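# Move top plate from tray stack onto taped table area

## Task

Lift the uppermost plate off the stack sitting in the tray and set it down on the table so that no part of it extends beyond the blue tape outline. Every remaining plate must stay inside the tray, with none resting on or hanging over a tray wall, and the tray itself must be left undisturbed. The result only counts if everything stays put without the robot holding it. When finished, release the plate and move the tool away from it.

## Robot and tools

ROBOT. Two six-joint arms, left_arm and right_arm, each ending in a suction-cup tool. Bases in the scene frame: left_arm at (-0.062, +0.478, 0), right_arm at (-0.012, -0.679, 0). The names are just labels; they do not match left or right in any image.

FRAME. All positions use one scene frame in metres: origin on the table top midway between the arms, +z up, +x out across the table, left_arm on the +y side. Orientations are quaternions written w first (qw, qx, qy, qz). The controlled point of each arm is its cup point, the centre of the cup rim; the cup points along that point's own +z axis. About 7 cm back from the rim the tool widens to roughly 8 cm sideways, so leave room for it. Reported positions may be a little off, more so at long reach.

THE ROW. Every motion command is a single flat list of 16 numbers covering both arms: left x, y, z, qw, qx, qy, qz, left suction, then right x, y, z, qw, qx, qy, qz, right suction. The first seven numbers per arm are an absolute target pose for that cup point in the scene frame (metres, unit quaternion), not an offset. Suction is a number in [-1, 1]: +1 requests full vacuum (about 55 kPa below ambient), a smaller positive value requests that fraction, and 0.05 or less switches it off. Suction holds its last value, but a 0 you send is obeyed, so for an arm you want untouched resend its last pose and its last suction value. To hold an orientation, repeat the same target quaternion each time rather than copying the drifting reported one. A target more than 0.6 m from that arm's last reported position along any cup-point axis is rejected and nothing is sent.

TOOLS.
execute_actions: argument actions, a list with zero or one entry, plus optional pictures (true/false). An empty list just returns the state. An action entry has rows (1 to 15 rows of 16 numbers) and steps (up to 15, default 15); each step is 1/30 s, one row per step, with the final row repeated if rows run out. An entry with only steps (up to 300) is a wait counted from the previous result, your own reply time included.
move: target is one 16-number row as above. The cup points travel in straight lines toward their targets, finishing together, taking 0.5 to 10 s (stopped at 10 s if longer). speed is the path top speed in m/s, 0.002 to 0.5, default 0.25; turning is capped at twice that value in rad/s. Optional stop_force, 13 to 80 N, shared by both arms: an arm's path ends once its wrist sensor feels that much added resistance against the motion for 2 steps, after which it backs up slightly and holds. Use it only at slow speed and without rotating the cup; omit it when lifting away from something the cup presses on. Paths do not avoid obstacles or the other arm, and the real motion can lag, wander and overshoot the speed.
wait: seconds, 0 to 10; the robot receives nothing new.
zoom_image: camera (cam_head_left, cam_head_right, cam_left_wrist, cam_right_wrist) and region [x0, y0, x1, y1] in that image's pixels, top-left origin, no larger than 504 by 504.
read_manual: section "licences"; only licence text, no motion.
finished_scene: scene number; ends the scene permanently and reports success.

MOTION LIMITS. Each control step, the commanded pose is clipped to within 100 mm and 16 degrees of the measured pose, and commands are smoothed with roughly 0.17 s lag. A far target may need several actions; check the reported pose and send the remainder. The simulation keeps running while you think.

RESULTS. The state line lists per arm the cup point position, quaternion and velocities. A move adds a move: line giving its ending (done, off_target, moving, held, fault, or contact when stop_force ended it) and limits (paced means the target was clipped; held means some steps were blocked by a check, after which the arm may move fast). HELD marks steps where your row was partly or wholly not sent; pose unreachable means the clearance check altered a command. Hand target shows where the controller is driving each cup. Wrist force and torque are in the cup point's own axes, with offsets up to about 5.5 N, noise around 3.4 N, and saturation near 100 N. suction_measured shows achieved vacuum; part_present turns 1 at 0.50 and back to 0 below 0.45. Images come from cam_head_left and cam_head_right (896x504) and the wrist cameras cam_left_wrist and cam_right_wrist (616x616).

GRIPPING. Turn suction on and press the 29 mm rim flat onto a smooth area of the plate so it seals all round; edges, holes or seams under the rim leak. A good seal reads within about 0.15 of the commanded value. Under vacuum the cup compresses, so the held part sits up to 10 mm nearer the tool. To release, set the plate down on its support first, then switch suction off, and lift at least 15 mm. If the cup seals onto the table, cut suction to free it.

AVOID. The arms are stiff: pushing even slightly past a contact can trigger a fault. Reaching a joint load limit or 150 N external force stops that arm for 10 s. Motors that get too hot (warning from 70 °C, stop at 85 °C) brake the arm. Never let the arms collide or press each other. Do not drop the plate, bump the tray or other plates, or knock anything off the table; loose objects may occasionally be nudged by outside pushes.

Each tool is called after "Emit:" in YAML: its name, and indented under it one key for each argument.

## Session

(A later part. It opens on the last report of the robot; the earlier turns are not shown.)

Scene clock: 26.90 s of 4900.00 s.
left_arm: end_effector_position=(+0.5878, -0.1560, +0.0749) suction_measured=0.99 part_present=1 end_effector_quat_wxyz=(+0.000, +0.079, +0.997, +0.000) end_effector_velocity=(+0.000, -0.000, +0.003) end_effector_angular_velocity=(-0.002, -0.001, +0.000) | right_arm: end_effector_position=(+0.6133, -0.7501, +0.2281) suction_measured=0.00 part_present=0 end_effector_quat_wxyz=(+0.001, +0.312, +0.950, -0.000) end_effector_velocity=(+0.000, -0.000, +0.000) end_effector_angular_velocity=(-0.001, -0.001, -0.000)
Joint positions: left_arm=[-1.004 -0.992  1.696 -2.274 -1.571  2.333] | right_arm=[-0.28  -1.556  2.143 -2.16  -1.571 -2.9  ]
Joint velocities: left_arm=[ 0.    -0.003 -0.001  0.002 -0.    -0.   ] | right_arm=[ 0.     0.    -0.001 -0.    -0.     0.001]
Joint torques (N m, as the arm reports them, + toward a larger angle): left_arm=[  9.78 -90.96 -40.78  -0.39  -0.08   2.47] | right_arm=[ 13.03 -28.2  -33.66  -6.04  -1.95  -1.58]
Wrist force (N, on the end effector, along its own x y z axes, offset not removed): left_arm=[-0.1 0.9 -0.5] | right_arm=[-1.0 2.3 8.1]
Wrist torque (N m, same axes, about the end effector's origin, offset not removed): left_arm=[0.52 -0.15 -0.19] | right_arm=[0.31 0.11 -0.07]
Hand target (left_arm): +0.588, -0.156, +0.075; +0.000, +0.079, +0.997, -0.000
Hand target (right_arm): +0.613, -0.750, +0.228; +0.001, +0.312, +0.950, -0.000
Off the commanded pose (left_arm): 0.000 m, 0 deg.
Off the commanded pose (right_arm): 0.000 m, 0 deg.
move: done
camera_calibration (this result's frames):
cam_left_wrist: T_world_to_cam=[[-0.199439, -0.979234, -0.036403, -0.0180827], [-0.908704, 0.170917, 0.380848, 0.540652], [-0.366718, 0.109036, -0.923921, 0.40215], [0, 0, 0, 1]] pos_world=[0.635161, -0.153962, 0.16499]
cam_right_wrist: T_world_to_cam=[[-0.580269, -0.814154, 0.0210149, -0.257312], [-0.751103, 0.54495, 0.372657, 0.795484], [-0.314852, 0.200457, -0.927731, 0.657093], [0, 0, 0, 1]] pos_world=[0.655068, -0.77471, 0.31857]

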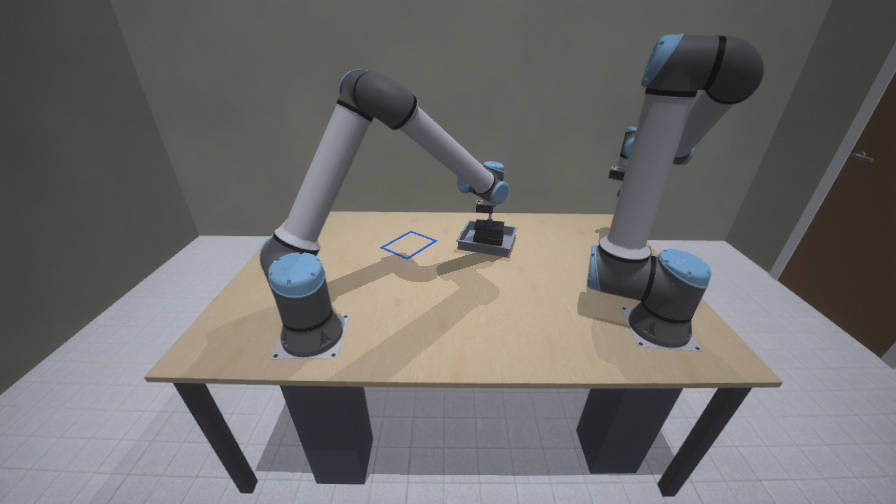

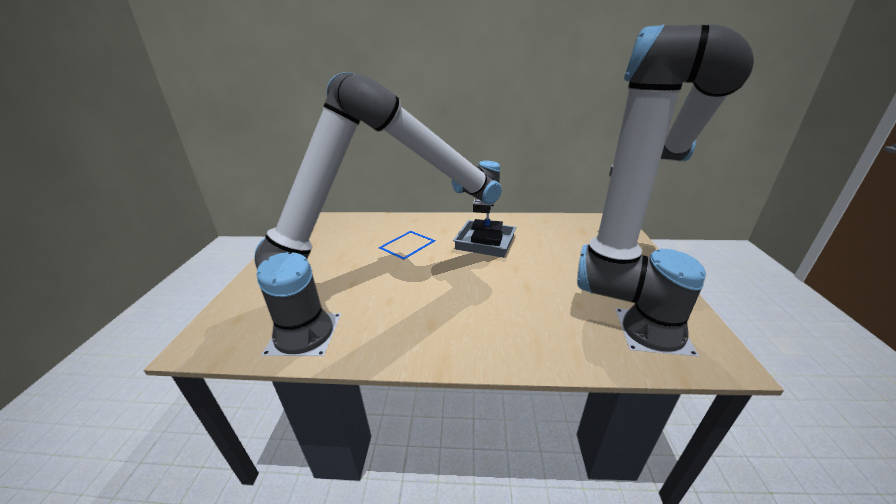

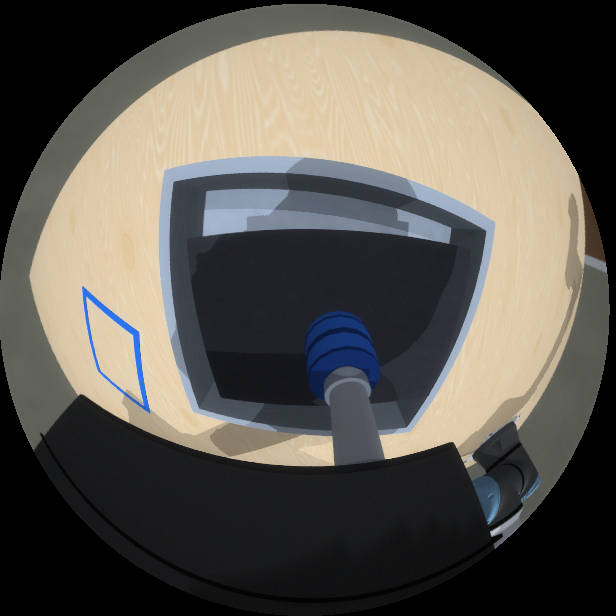

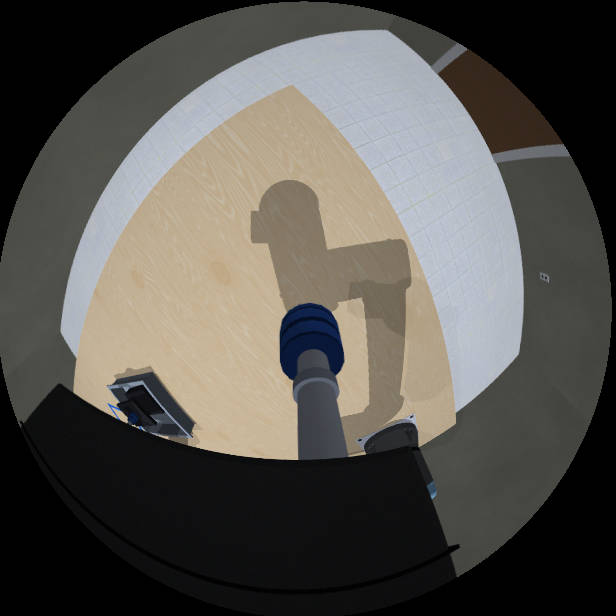

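Emit:
move:
  target: [0.5405, 0.219, 0.078, 0, -0.4702, 0.8825, 0, 1, 0.6133, -0.7501, 0.2281, 0.001, 0.312, 0.950, 0.0, 0]
  speed: 0.35

Emit:
move:
  target: [0.5405, 0.219, 0.014, 0, -0.4702, 0.8825, 0, 1, 0.6133, -0.7501, 0.2281, 0.001, 0.312, 0.950, 0.0, 0]
  speed: 0.12

Scene clock: 32.50 s of 4900.00 s.
left_arm: end_effector_position=(+0.5411, +0.2191, +0.0783) suction_measured=0.98 part_present=1 end_effector_quat_wxyz=(+0.000, -0.470, +0.883, +0.000) end_effector_velocity=(-0.000, +0.002, -0.000) end_effector_angular_velocity=(+0.001, -0.000, +0.004) | right_arm: end_effector_position=(+0.6133, -0.7501, +0.2281) suction_measured=0.00 part_present=0 end_effector_quat_wxyz=(+0.001, +0.312, +0.950, +0.000) end_effector_velocity=(+0.000, -0.000, +0.000) end_effector_angular_velocity=(-0.000, -0.001, +0.001)
Joint positions: left_arm=[-0.712 -1.315  2.21  -2.466 -1.57   1.489] | right_arm=[-0.28  -1.556  2.143 -2.16  -1.571 -2.9  ]
Joint velocities: left_arm=[ 0.002 -0.001  0.002 -0.     0.001 -0.003] | right_arm=[ 0.    -0.    -0.    -0.    -0.    -0.001]
Joint torques (N m, as the arm reports them, + toward a larger angle): left_arm=[ 10.04 -62.97 -19.1   -6.87   2.39  -2.2 ] | right_arm=[ 11.3  -27.04 -33.24  -5.93  -1.98  -1.66]
Wrist force (N, on the end effector, along its own x y z axes, offset not removed): left_arm=[-1.2 4.4 0.6] | right_arm=[4.1 2.6 6.4]
Wrist torque (N m, same axes, about the end effector's origin, offset not removed): left_arm=[0.91 0.16 -0.19] | right_arm=[0.08 -0.50 -0.03]
Hand target (left_arm): +0.541, +0.219, +0.078; +0.000, -0.470, +0.883, +0.000
Hand target (right_arm): +0.613, -0.750, +0.228; +0.001, +0.312, +0.950, -0.000
Off the commanded pose (left_arm): 0.001 m, 0 deg.
Off the commanded pose (right_arm): 0.000 m, 0 deg.
move: done
camera_calibration (this result's frames):
cam_left_wrist: T_world_to_cam=[[0.804038, -0.593442, -0.036723, -0.287422], [-0.537857, -0.752274, 0.380517, 0.434399], [-0.253441, -0.286199, -0.924044, 0.372607], [0, 0, 0, 1]] pos_world=[0.559176, 0.262859, 0.168455]
cam_right_wrist: T_world_to_cam=[[-0.580269, -0.814154, 0.0210148, -0.257312], [-0.751103, 0.54495, 0.372658, 0.795484], [-0.314853, 0.200457, -0.927731, 0.657093], [0, 0, 0, 1]] pos_world=[0.655068, -0.77471, 0.31857]

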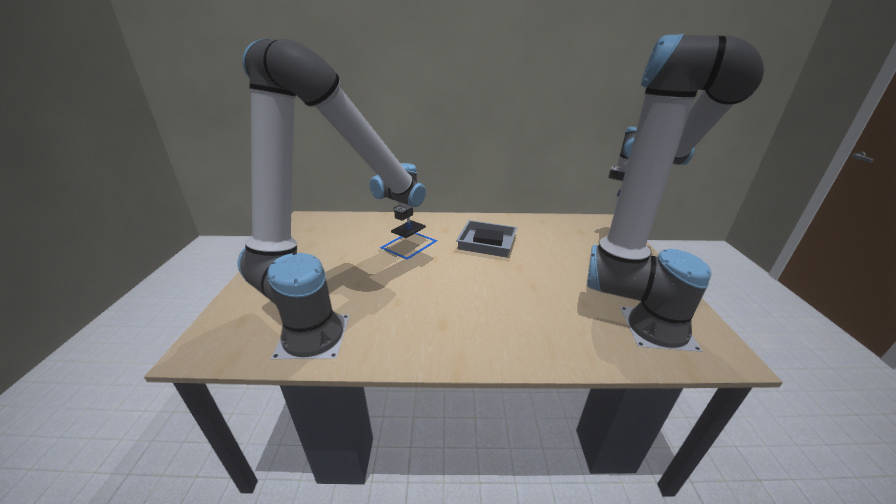

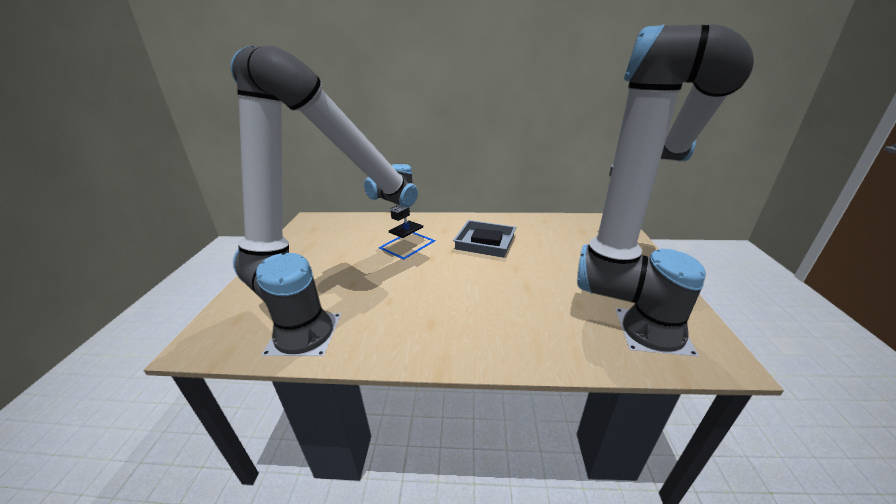

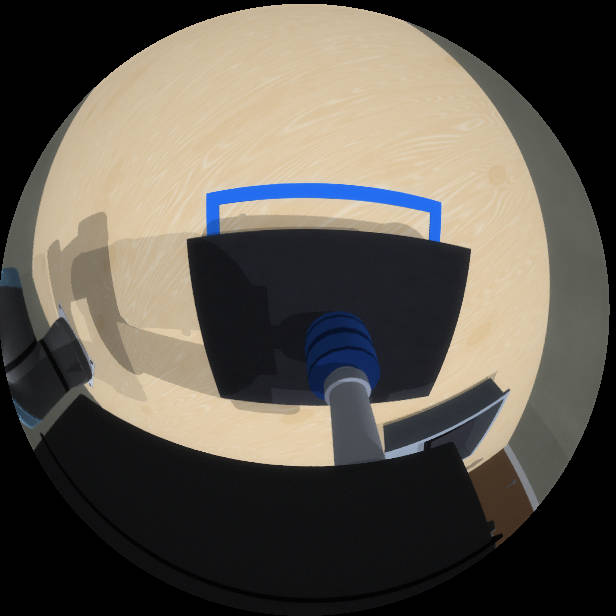

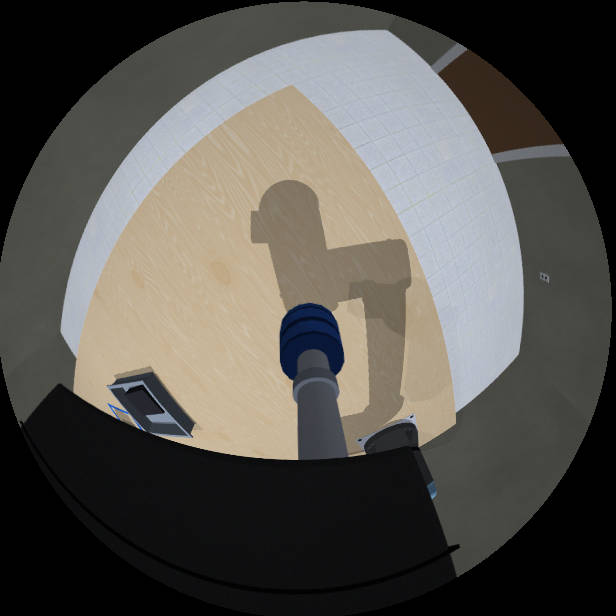

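Scene clock: 33.47 s of 4900.00 s.
left_arm: end_effector_position=(+0.5405, +0.2191, +0.0140) suction_measured=0.96 part_present=1 end_effector_quat_wxyz=(+0.000, -0.470, +0.883, +0.000) end_effector_velocity=(+0.000, +0.000, -0.002) end_effector_angular_velocity=(+0.002, -0.000, +0.001) | right_arm: end_effector_position=(+0.6133, -0.7501, +0.2281) suction_measured=0.00 part_present=0 end_effector_quat_wxyz=(+0.001, +0.312, +0.950, -0.000) end_effector_velocity=(-0.000, +0.000, -0.000) end_effector_angular_velocity=(+0.003, -0.001, +0.000)
Joint positions: left_arm=[-0.713 -1.207  2.237 -2.601 -1.571  1.488] | right_arm=[-0.28  -1.556  2.143 -2.16  -1.571 -2.9  ]
Joint velocities: left_arm=[-0.     0.003  0.    -0.003  0.001 -0.001] | right_arm=[-0.001  0.     0.001 -0.     0.003 -0.001]
Joint torques (N m, as the arm reports them, + toward a larger angle): left_arm=[-14.67 -30.82 -15.8   -6.55  -1.88  -1.73] | right_arm=[ 10.56 -27.76 -33.69  -5.89  -2.27  -1.55]
Wrist force (N, on the end effector, along its own x y z axes, offset not removed): left_arm=[2.0 3.8 1.0] | right_arm=[2.4 5.9 1.7]
Wrist torque (N m, same axes, about the end effector's origin, offset not removed): left_arm=[0.89 -0.27 -0.19] | right_arm=[0.78 -0.31 0.04]
Hand target (left_arm): +0.540, +0.219, +0.014; -0.000, -0.470, +0.883, +0.000
Hand target (right_arm): +0.613, -0.750, +0.228; +0.001, +0.312, +0.950, -0.000
Off the commanded pose (left_arm): 0.000 m, 0 deg.
Off the commanded pose (right_arm): 0.000 m, 0 deg.
move: done
camera_calibration (this result's frames):
cam_left_wrist: T_world_to_cam=[[0.804278, -0.593138, -0.0363862, -0.289505], [-0.537579, -0.752305, 0.380849, 0.45833], [-0.25327, -0.286748, -0.923921, 0.313051], [0, 0, 0, 1]] pos_world=[0.558518, 0.262854, 0.104146]
cam_right_wrist: T_world_to_cam=[[-0.580269, -0.814154, 0.0210148, -0.257312], [-0.751103, 0.54495, 0.372657, 0.795484], [-0.314852, 0.200457, -0.927731, 0.657093], [0, 0, 0, 1]] pos_world=[0.655068, -0.77471, 0.31857]

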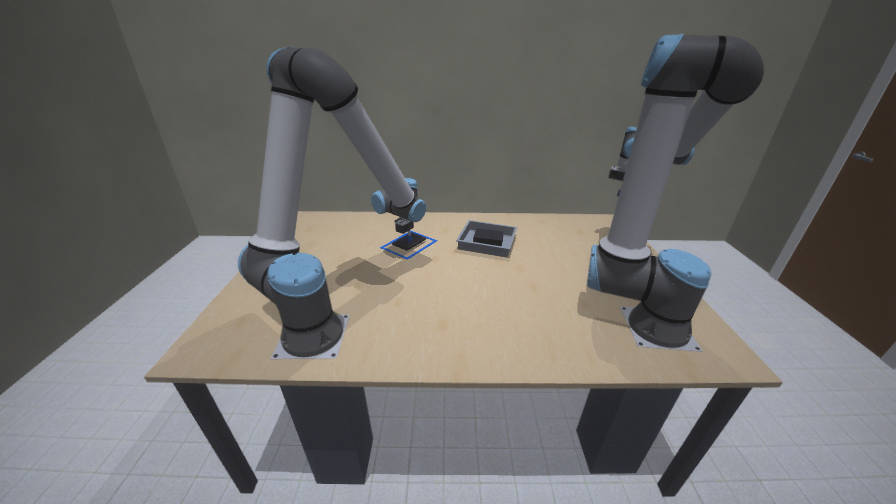

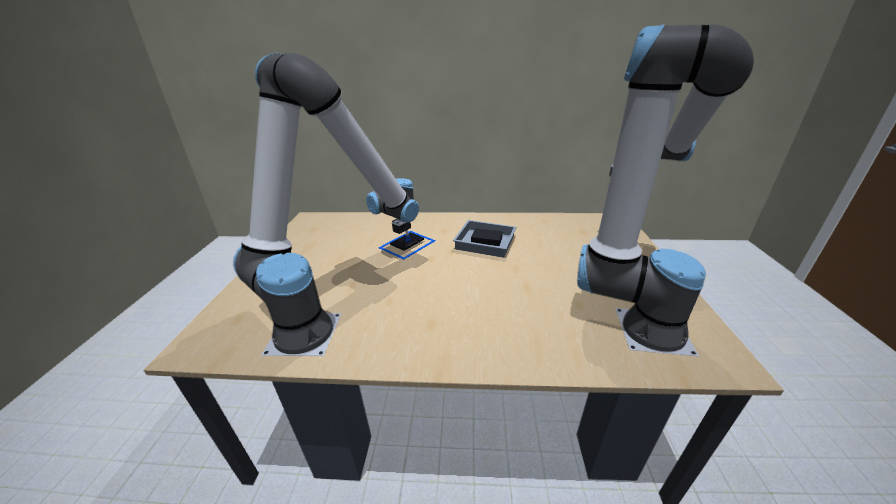

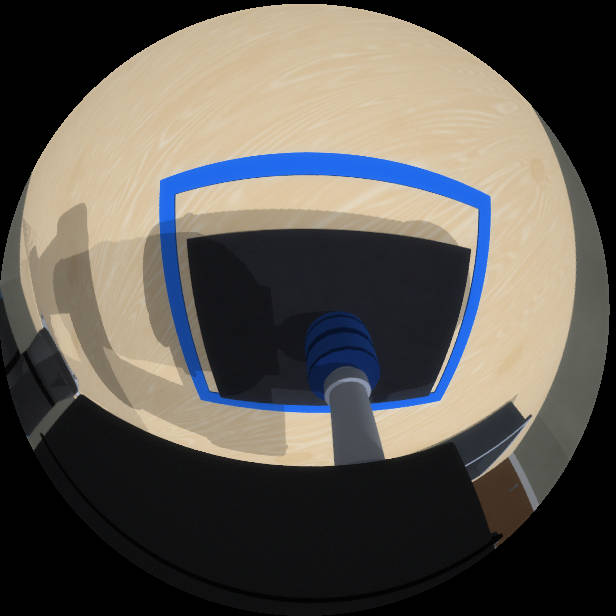

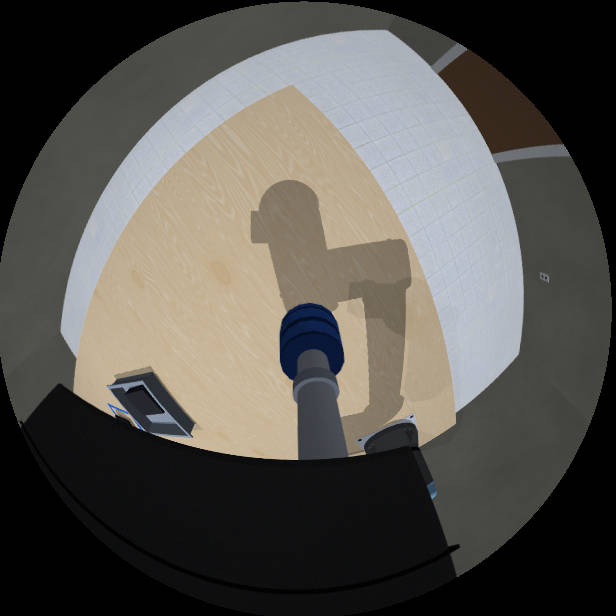

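Emit:
move:
  target: [0.5405, 0.219, 0.005, 0, -0.4702, 0.8825, 0, 1, 0.6133, -0.7501, 0.2281, 0.001, 0.312, 0.950, 0.0, 0]
  speed: 0.03
  stop_force: 15

Emit:
move:
  target: [0.5405, 0.219, -0.007, 0, -0.4702, 0.8825, 0, 1, 0.6133, -0.7501, 0.2281, 0.001, 0.312, 0.950, 0.0, 0]
  speed: 0.004
  stop_force: 13

Scene clock: 37.07 s of 4900.00 s.
left_arm: end_effector_position=(+0.5405, +0.2190, +0.0051) suction_measured=0.96 part_present=1 end_effector_quat_wxyz=(-0.000, -0.470, +0.883, +0.000) end_effector_velocity=(+0.000, -0.000, -0.001) end_effector_angular_velocity=(-0.000, -0.000, -0.001) | right_arm: end_effector_position=(+0.6133, -0.7501, +0.2281) suction_measured=0.00 part_present=0 end_effector_quat_wxyz=(+0.001, +0.312, +0.950, +0.000) end_effector_velocity=(-0.001, +0.000, -0.001) end_effector_angular_velocity=(+0.000, +0.002, +0.000)
Joint positions: left_arm=[-0.713 -1.191  2.24  -2.62  -1.571  1.488] | right_arm=[-0.28  -1.556  2.143 -2.16  -1.571 -2.9  ]
Joint velocities: left_arm=[-0.     0.002  0.    -0.002 -0.     0.001] | right_arm=[ 0.    -0.     0.002  0.001 -0.    -0.   ]
Joint torques (N m, as the arm reports them, + toward a larger angle): left_arm=[-16.89 -33.59 -14.71  -6.8   -1.76   0.04] | right_arm=[ 11.29 -29.24 -33.94  -5.67  -1.94  -1.67]
Wrist force (N, on the end effector, along its own x y z axes, offset not removed): left_arm=[0.5 2.2 0.8] | right_arm=[2.1 4.3 7.8]
Wrist torque (N m, same axes, about the end effector's origin, offset not removed): left_arm=[0.69 -0.12 -0.13] | right_arm=[0.51 -0.01 0.06]
Hand target (left_arm): +0.540, +0.219, +0.005; -0.000, -0.470, +0.883, +0.000
Hand target (right_arm): +0.613, -0.750, +0.228; +0.001, +0.312, +0.950, -0.000
Off the commanded pose (left_arm): 0.000 m, 0 deg.
Off the commanded pose (right_arm): 0.000 m, 0 deg.
move: done
camera_calibration (this result's frames):
cam_left_wrist: T_world_to_cam=[[0.804268, -0.593152, -0.0363911, -0.28988], [-0.537589, -0.752295, 0.380854, 0.461732], [-0.253281, -0.286745, -0.923919, 0.304775], [0, 0, 0, 1]] pos_world=[0.558557, 0.262808, 0.0951857]
cam_right_wrist: T_world_to_cam=[[-0.580269, -0.814154, 0.0210148, -0.257312], [-0.751103, 0.54495, 0.372657, 0.795484], [-0.314853, 0.200457, -0.927731, 0.657093], [0, 0, 0, 1]] pos_world=[0.655068, -0.77471, 0.31857]

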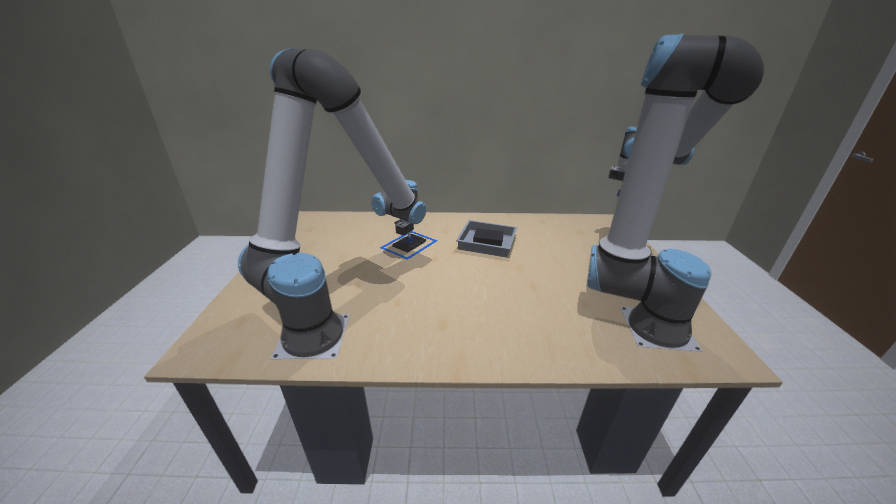

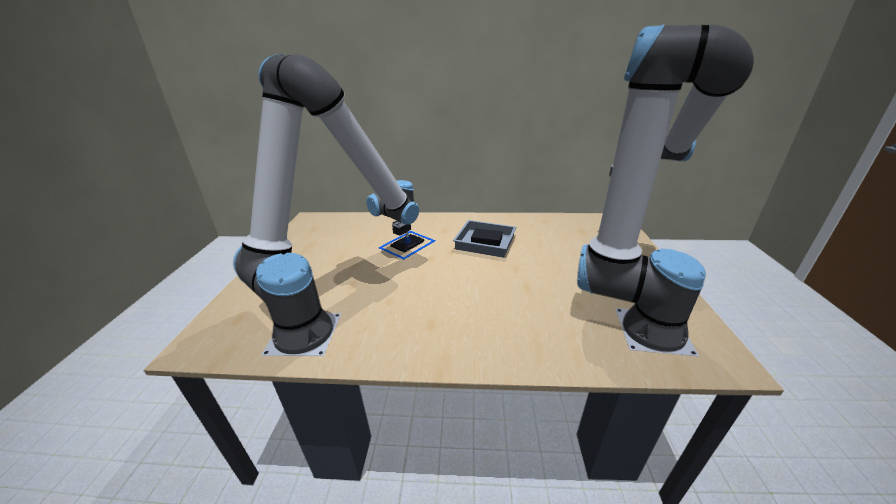

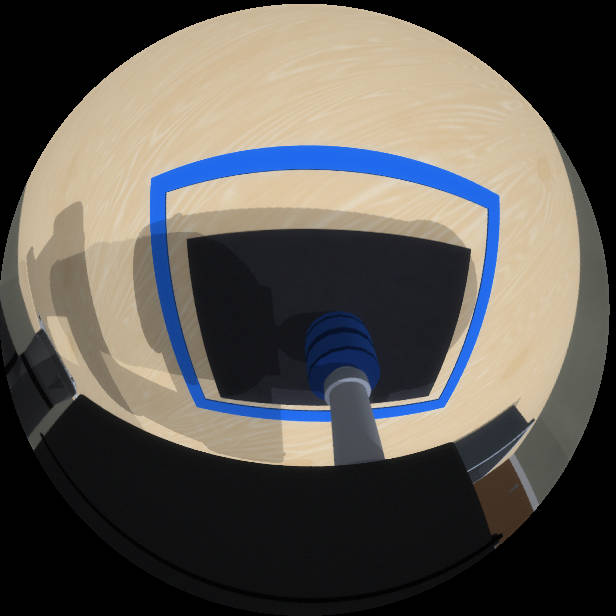

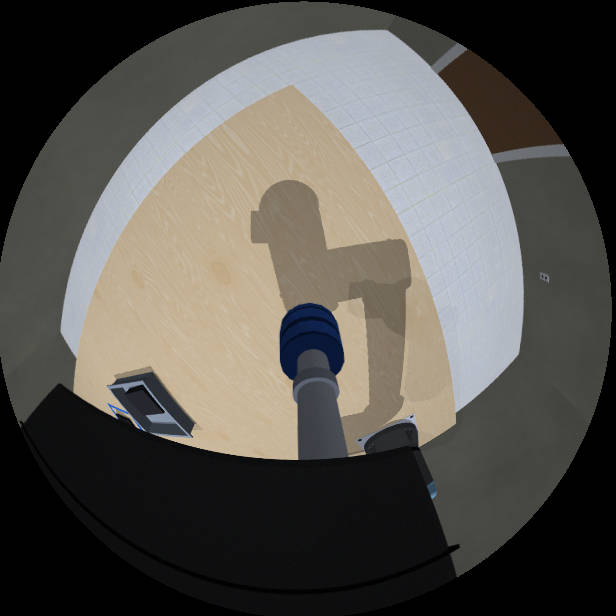

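Scene clock: 38.70 s of 4900.00 s.
left_arm: end_effector_position=(+0.5405, +0.2190, -0.0001) suction_measured=1.00 part_present=1 end_effector_quat_wxyz=(+0.000, -0.470, +0.883, -0.000) end_effector_velocity=(-0.001, +0.001, -0.000) end_effector_angular_velocity=(+0.002, +0.002, +0.001) | right_arm: end_effector_position=(+0.6133, -0.7501, +0.2281) suction_measured=0.00 part_present=0 end_effector_quat_wxyz=(+0.001, +0.312, +0.950, -0.000) end_effector_velocity=(+0.000, -0.000, +0.000) end_effector_angular_velocity=(+0.000, -0.000, -0.001)
Joint positions: left_arm=[-0.713 -1.181  2.241 -2.631 -1.571  1.488] | right_arm=[-0.28  -1.556  2.143 -2.16  -1.571 -2.9  ]
Joint velocities: left_arm=[-0.    -0.001  0.     0.003  0.    -0.001] | right_arm=[-0. -0. -0.  0.  0.  0.]
Joint torques (N m, as the arm reports them, + toward a larger angle): left_arm=[-17.71 -59.42 -15.01   0.35  -1.64   0.77] | right_arm=[ 10.74 -29.58 -34.43  -5.59  -1.92  -1.69]
Wrist force (N, on the end effector, along its own x y z axes, offset not removed): left_arm=[1.5 10.4 -19.3] | right_arm=[3.6 5.1 3.7]
Wrist torque (N m, same axes, about the end effector's origin, offset not removed): left_arm=[1.08 -0.28 -0.17] | right_arm=[0.75 -0.35 0.01]
Hand target (left_arm): +0.541, +0.219, +0.000; +0.000, -0.470, +0.883, -0.000
Hand target (right_arm): +0.613, -0.750, +0.228; +0.001, +0.312, +0.950, -0.000
Off the commanded pose (left_arm): 0.007 m, 0 deg.
Off the commanded pose (right_arm): 0.000 m, 0 deg.
move: contact (left_arm)
camera_calibration (this result's frames):
cam_left_wrist: T_world_to_cam=[[0.804271, -0.593155, -0.0362771, -0.290093], [-0.537621, -0.752265, 0.380868, 0.463704], [-0.253204, -0.286818, -0.923917, 0.299982], [0, 0, 0, 1]] pos_world=[0.558567, 0.262799, 0.090025]
cam_right_wrist: T_world_to_cam=[[-0.580269, -0.814154, 0.0210149, -0.257312], [-0.751103, 0.54495, 0.372657, 0.795484], [-0.314853, 0.200457, -0.927731, 0.657093], [0, 0, 0, 1]] pos_world=[0.655068, -0.77471, 0.31857]

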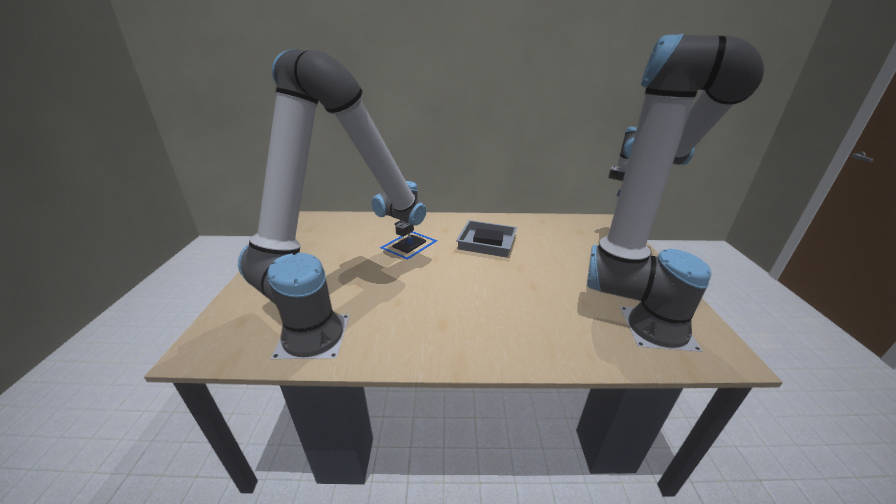

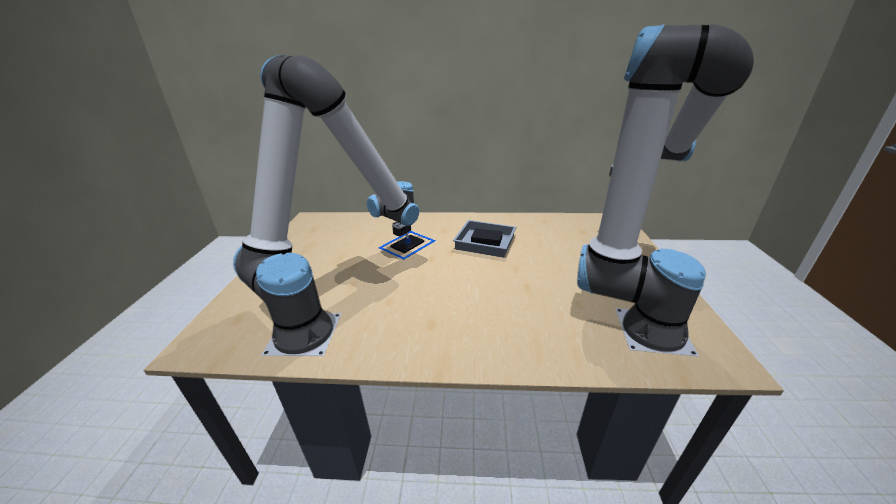

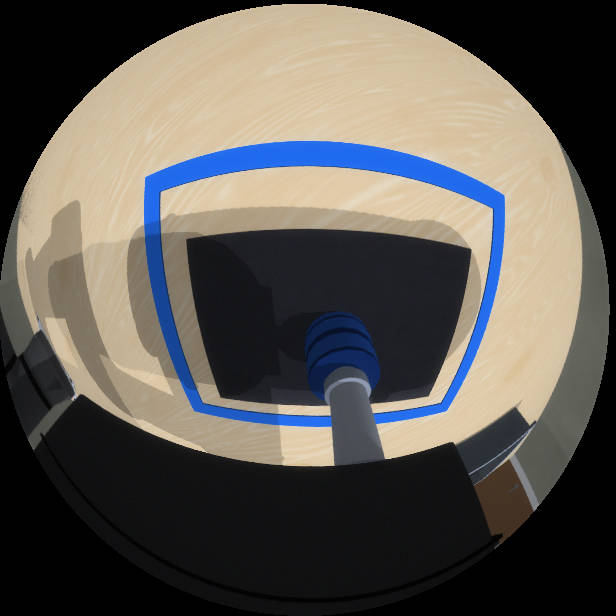

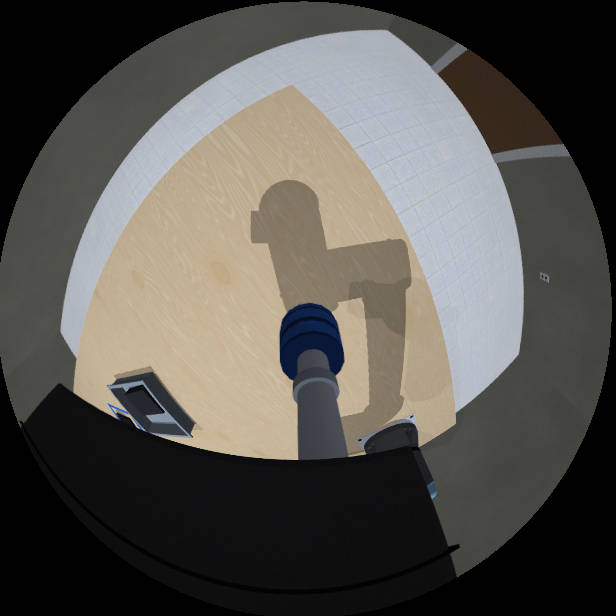

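Plate is resting on the table. Releasing suction.

Emit:
execute_actions:
  actions:
    - {"rows": [[0.5405, 0.219, 0.0003, 0, -0.4702, 0.8825, 0, 0, 0.6133, -0.7501, 0.2281, 0.001, 0.312, 0.950, 0.0, 0]], "steps": 12}
  pictures: false

Scene clock: 39.43 s of 4900.00 s.
left_arm: end_effector_position=(+0.5405, +0.2190, +0.0003) suction_measured=0.01 part_present=0 end_effector_quat_wxyz=(-0.000, -0.470, +0.883, +0.000) end_effector_velocity=(-0.000, +0.000, -0.001) end_effector_angular_velocity=(+0.001, +0.001, +0.000) | right_arm: end_effector_position=(+0.6133, -0.7501, +0.2281) suction_measured=0.00 part_present=0 end_effector_quat_wxyz=(+0.001, +0.312, +0.950, -0.000) end_effector_velocity=(-0.000, +0.000, -0.000) end_effector_angular_velocity=(+0.000, +0.001, +0.000)
Joint positions: left_arm=[-0.713 -1.182  2.241 -2.63  -1.571  1.488] | right_arm=[-0.28  -1.556  2.143 -2.16  -1.571 -2.9  ]
Joint velocities: left_arm=[-0.     0.002  0.     0.     0.    -0.   ] | right_arm=[ 0.  0.  0.  0. -0. -0.]
Joint torques (N m, as the arm reports them, + toward a larger angle): left_arm=[-17.41 -58.83 -26.27   0.22  -1.42   0.91] | right_arm=[ 10.69 -29.33 -33.25  -5.88  -1.99  -1.53]
Wrist force (N, on the end effector, along its own x y z axes, offset not removed): left_arm=[0.5 6.2 -14.5] | right_arm=[2.5 5.9 6.7]
Wrist torque (N m, same axes, about the end effector's origin, offset not removed): left_arm=[0.82 -0.11 -0.11] | right_arm=[0.93 -0.18 0.09]
Hand target (left_arm): +0.541, +0.219, +0.000; +0.000, -0.470, +0.883, +0.000
Hand target (right_arm): +0.613, -0.750, +0.228; +0.001, +0.312, +0.950, -0.000
Off the commanded pose (left_arm): 0.000 m, 0 deg.
Off the commanded pose (right_arm): 0.000 m, 0 deg.
Steps of this call (steps 1 to 10: nothing new was sent; steps 11 to 22: all 12 steps of this action). Readings (end_effector_position | what the end effector reports):
11: left_arm (+0.5405, +0.2190, +0.0000) | right_arm (+0.6133, -0.7501, +0.2281) | left_arm suction_measured=0.03 part_present=0 | right_arm suction_measured=0.00 part_present=0
12: left_arm (+0.5405, +0.2190, +0.0001) | right_arm (+0.6133, -0.7501, +0.2281) | left_arm suction_measured=0.01 part_present=0 | right_arm suction_measured=0.00 part_present=0
14: left_arm (+0.5405, +0.2190, +0.0002) | right_arm (+0.6133, -0.7501, +0.2281) | left_arm suction_measured=0.01 part_present=0 | right_arm suction_measured=0.00 part_present=0
18: left_arm (+0.5405, +0.2190, +0.0003) | right_arm (+0.6133, -0.7501, +0.2281) | left_arm suction_measured=0.01 part_present=0 | right_arm suction_measured=0.00 part_present=0
22: the state above

Emit:
move:
  target: [0.5405, 0.219, 0.16, 0, -0.4702, 0.8825, 0, 0, 0.6133, -0.7501, 0.2281, 0.001, 0.312, 0.950, 0.0, 0]
  speed: 0.2

Emit:
zoom_image:
  camera: "cam_head_left"
  region: [370, 200, 530, 270]

Scene clock: 41.07 s of 4900.00 s.
left_arm: end_effector_position=(+0.5407, +0.2190, +0.1600) suction_measured=0.01 part_present=0 end_effector_quat_wxyz=(-0.000, -0.470, +0.883, -0.000) end_effector_velocity=(-0.000, -0.000, +0.002) end_effector_angular_velocity=(-0.000, -0.000, +0.000) | right_arm: end_effector_position=(+0.6133, -0.7501, +0.2281) suction_measured=0.00 part_present=0 end_effector_quat_wxyz=(+0.001, +0.312, +0.950, -0.000) end_effector_velocity=(-0.000, +0.000, -0.001) end_effector_angular_velocity=(+0.000, -0.000, +0.000)
Joint positions: left_arm=[-0.712 -1.433  2.157 -2.295 -1.571  1.488] | right_arm=[-0.28  -1.556  2.143 -2.16  -1.571 -2.9  ]
Joint velocities: left_arm=[-0.    -0.002 -0.001  0.003 -0.    -0.001] | right_arm=[-0.     0.     0.001 -0.001  0.    -0.001]
Joint torques (N m, as the arm reports them, + toward a larger angle): left_arm=[-17.88 -56.46 -39.76  -0.64  -0.06  -1.8 ] | right_arm=[ 11.36 -29.81 -33.3   -5.69  -2.1   -1.95]
Wrist force (N, on the end effector, along its own x y z axes, offset not removed): left_arm=[0.3 3.5 1.1] | right_arm=[6.3 4.0 2.0]
Wrist torque (N m, same axes, about the end effector's origin, offset not removed): left_arm=[0.90 -0.08 -0.27] | right_arm=[0.35 -0.78 -0.14]
Hand target (left_arm): +0.541, +0.219, +0.160; +0.000, -0.470, +0.883, -0.000
Hand target (right_arm): +0.613, -0.750, +0.228; +0.001, +0.312, +0.950, -0.000
Off the commanded pose (left_arm): 0.000 m, 0 deg.
Off the commanded pose (right_arm): 0.000 m, 0 deg.
move: done
camera_calibration (this result's frames):
cam_left_wrist: T_world_to_cam=[[0.804313, -0.59309, -0.0363872, -0.284404], [-0.53753, -0.752333, 0.380863, 0.402784], [-0.253261, -0.286774, -0.923915, 0.447981], [0, 0, 0, 1]] pos_world=[0.558715, 0.26282, 0.250142]
cam_right_wrist: T_world_to_cam=[[-0.580269, -0.814154, 0.0210149, -0.257312], [-0.751103, 0.54495, 0.372657, 0.795484], [-0.314853, 0.200457, -0.927731, 0.657093], [0, 0, 0, 1]] pos_world=[0.655068, -0.77471, 0.31857]

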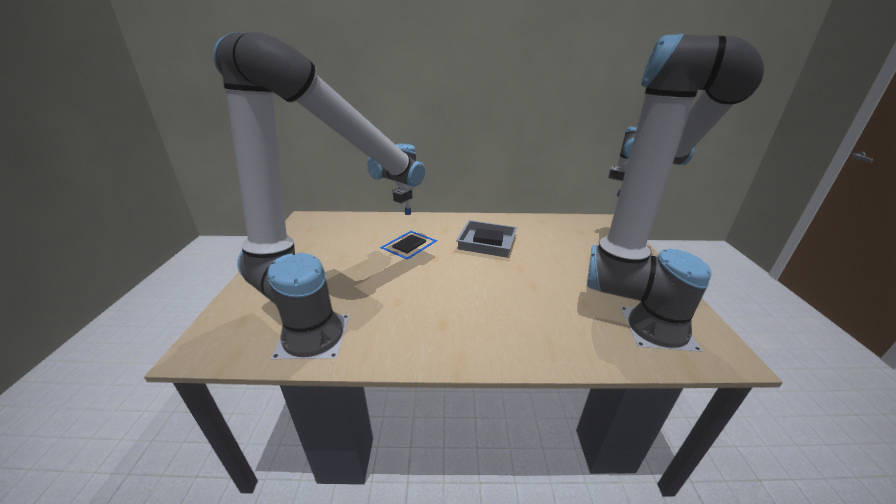

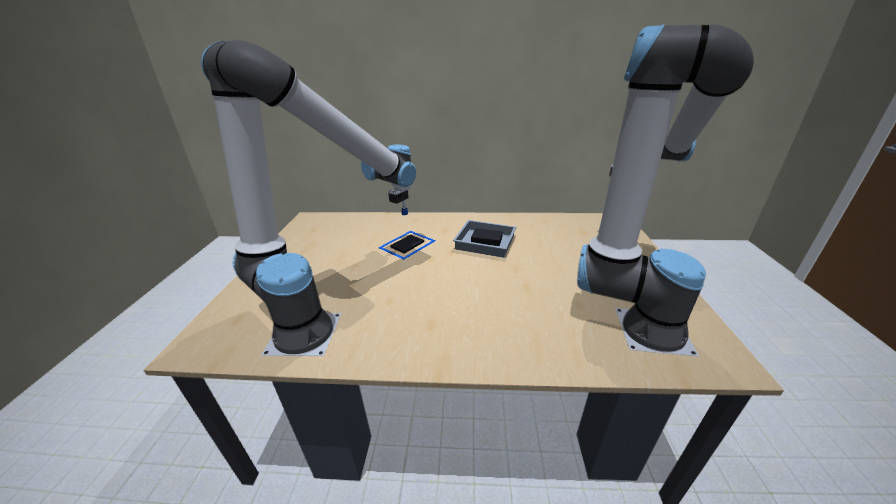

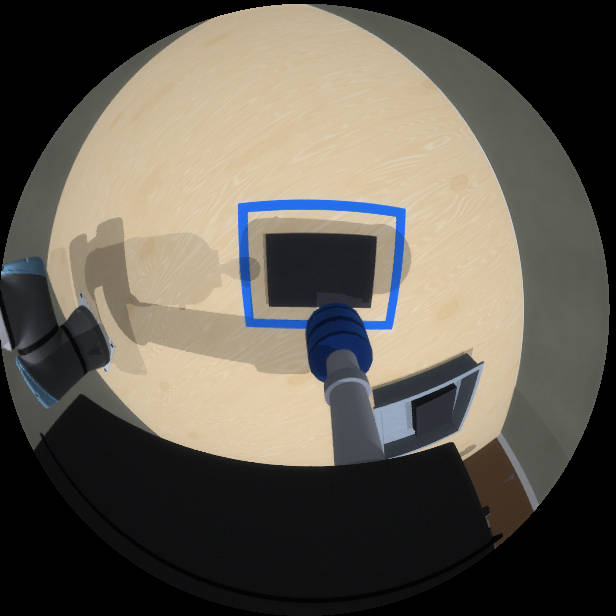

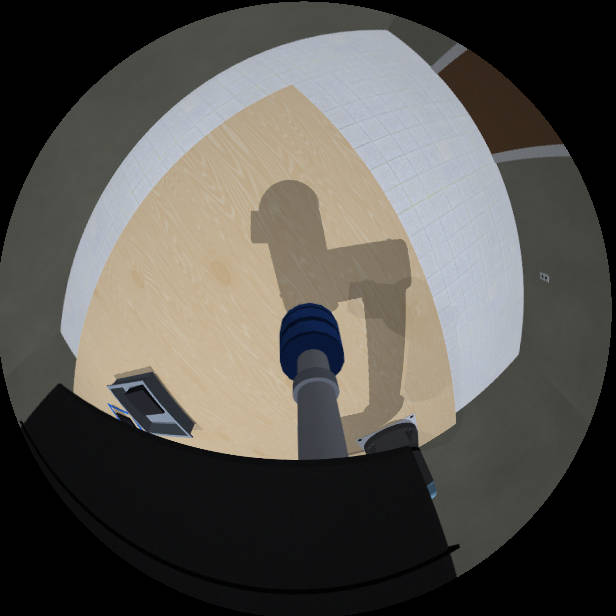

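Region (370, 200, 530, 270) of cam_head_left's 896x504 image, scaled by 3.150, with more detail than that image has; it fills the top 220 rows of this view, and the rest is white.

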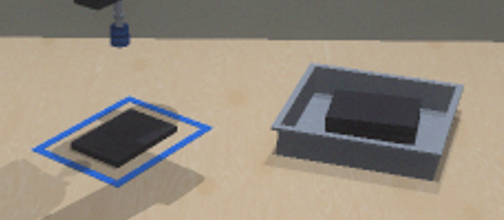

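Emit:
zoom_image:
  camera: "cam_head_left"
  region: [385, 228, 435, 260]

Emit:
zoom_image:
  camera: "cam_left_wrist"
  region: [370, 345, 490, 460]

Region (385, 228, 435, 260) of cam_head_left's 896x504 image, scaled by 10.080, with more detail than that image has; it fills the top 323 rows of this view, and the rest is white.

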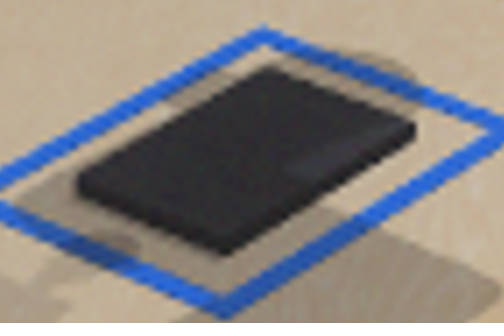

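Region (370, 345, 490, 460) of cam_left_wrist's 616x616 image, scaled by 4.200, with more detail than that image has; it fills the top 483 rows of this view, and the rest is white.

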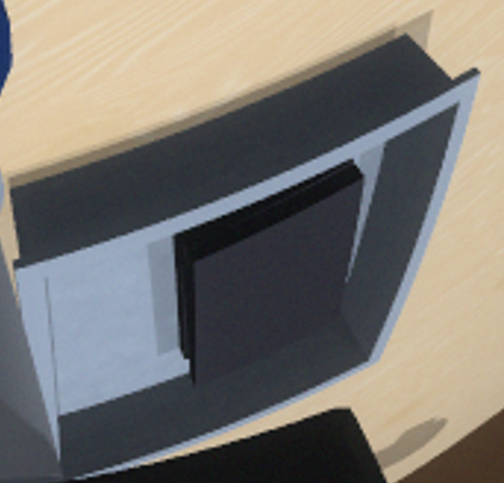

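Emit:
finished_scene:
  scene: 1

The scene is finished: the task was done.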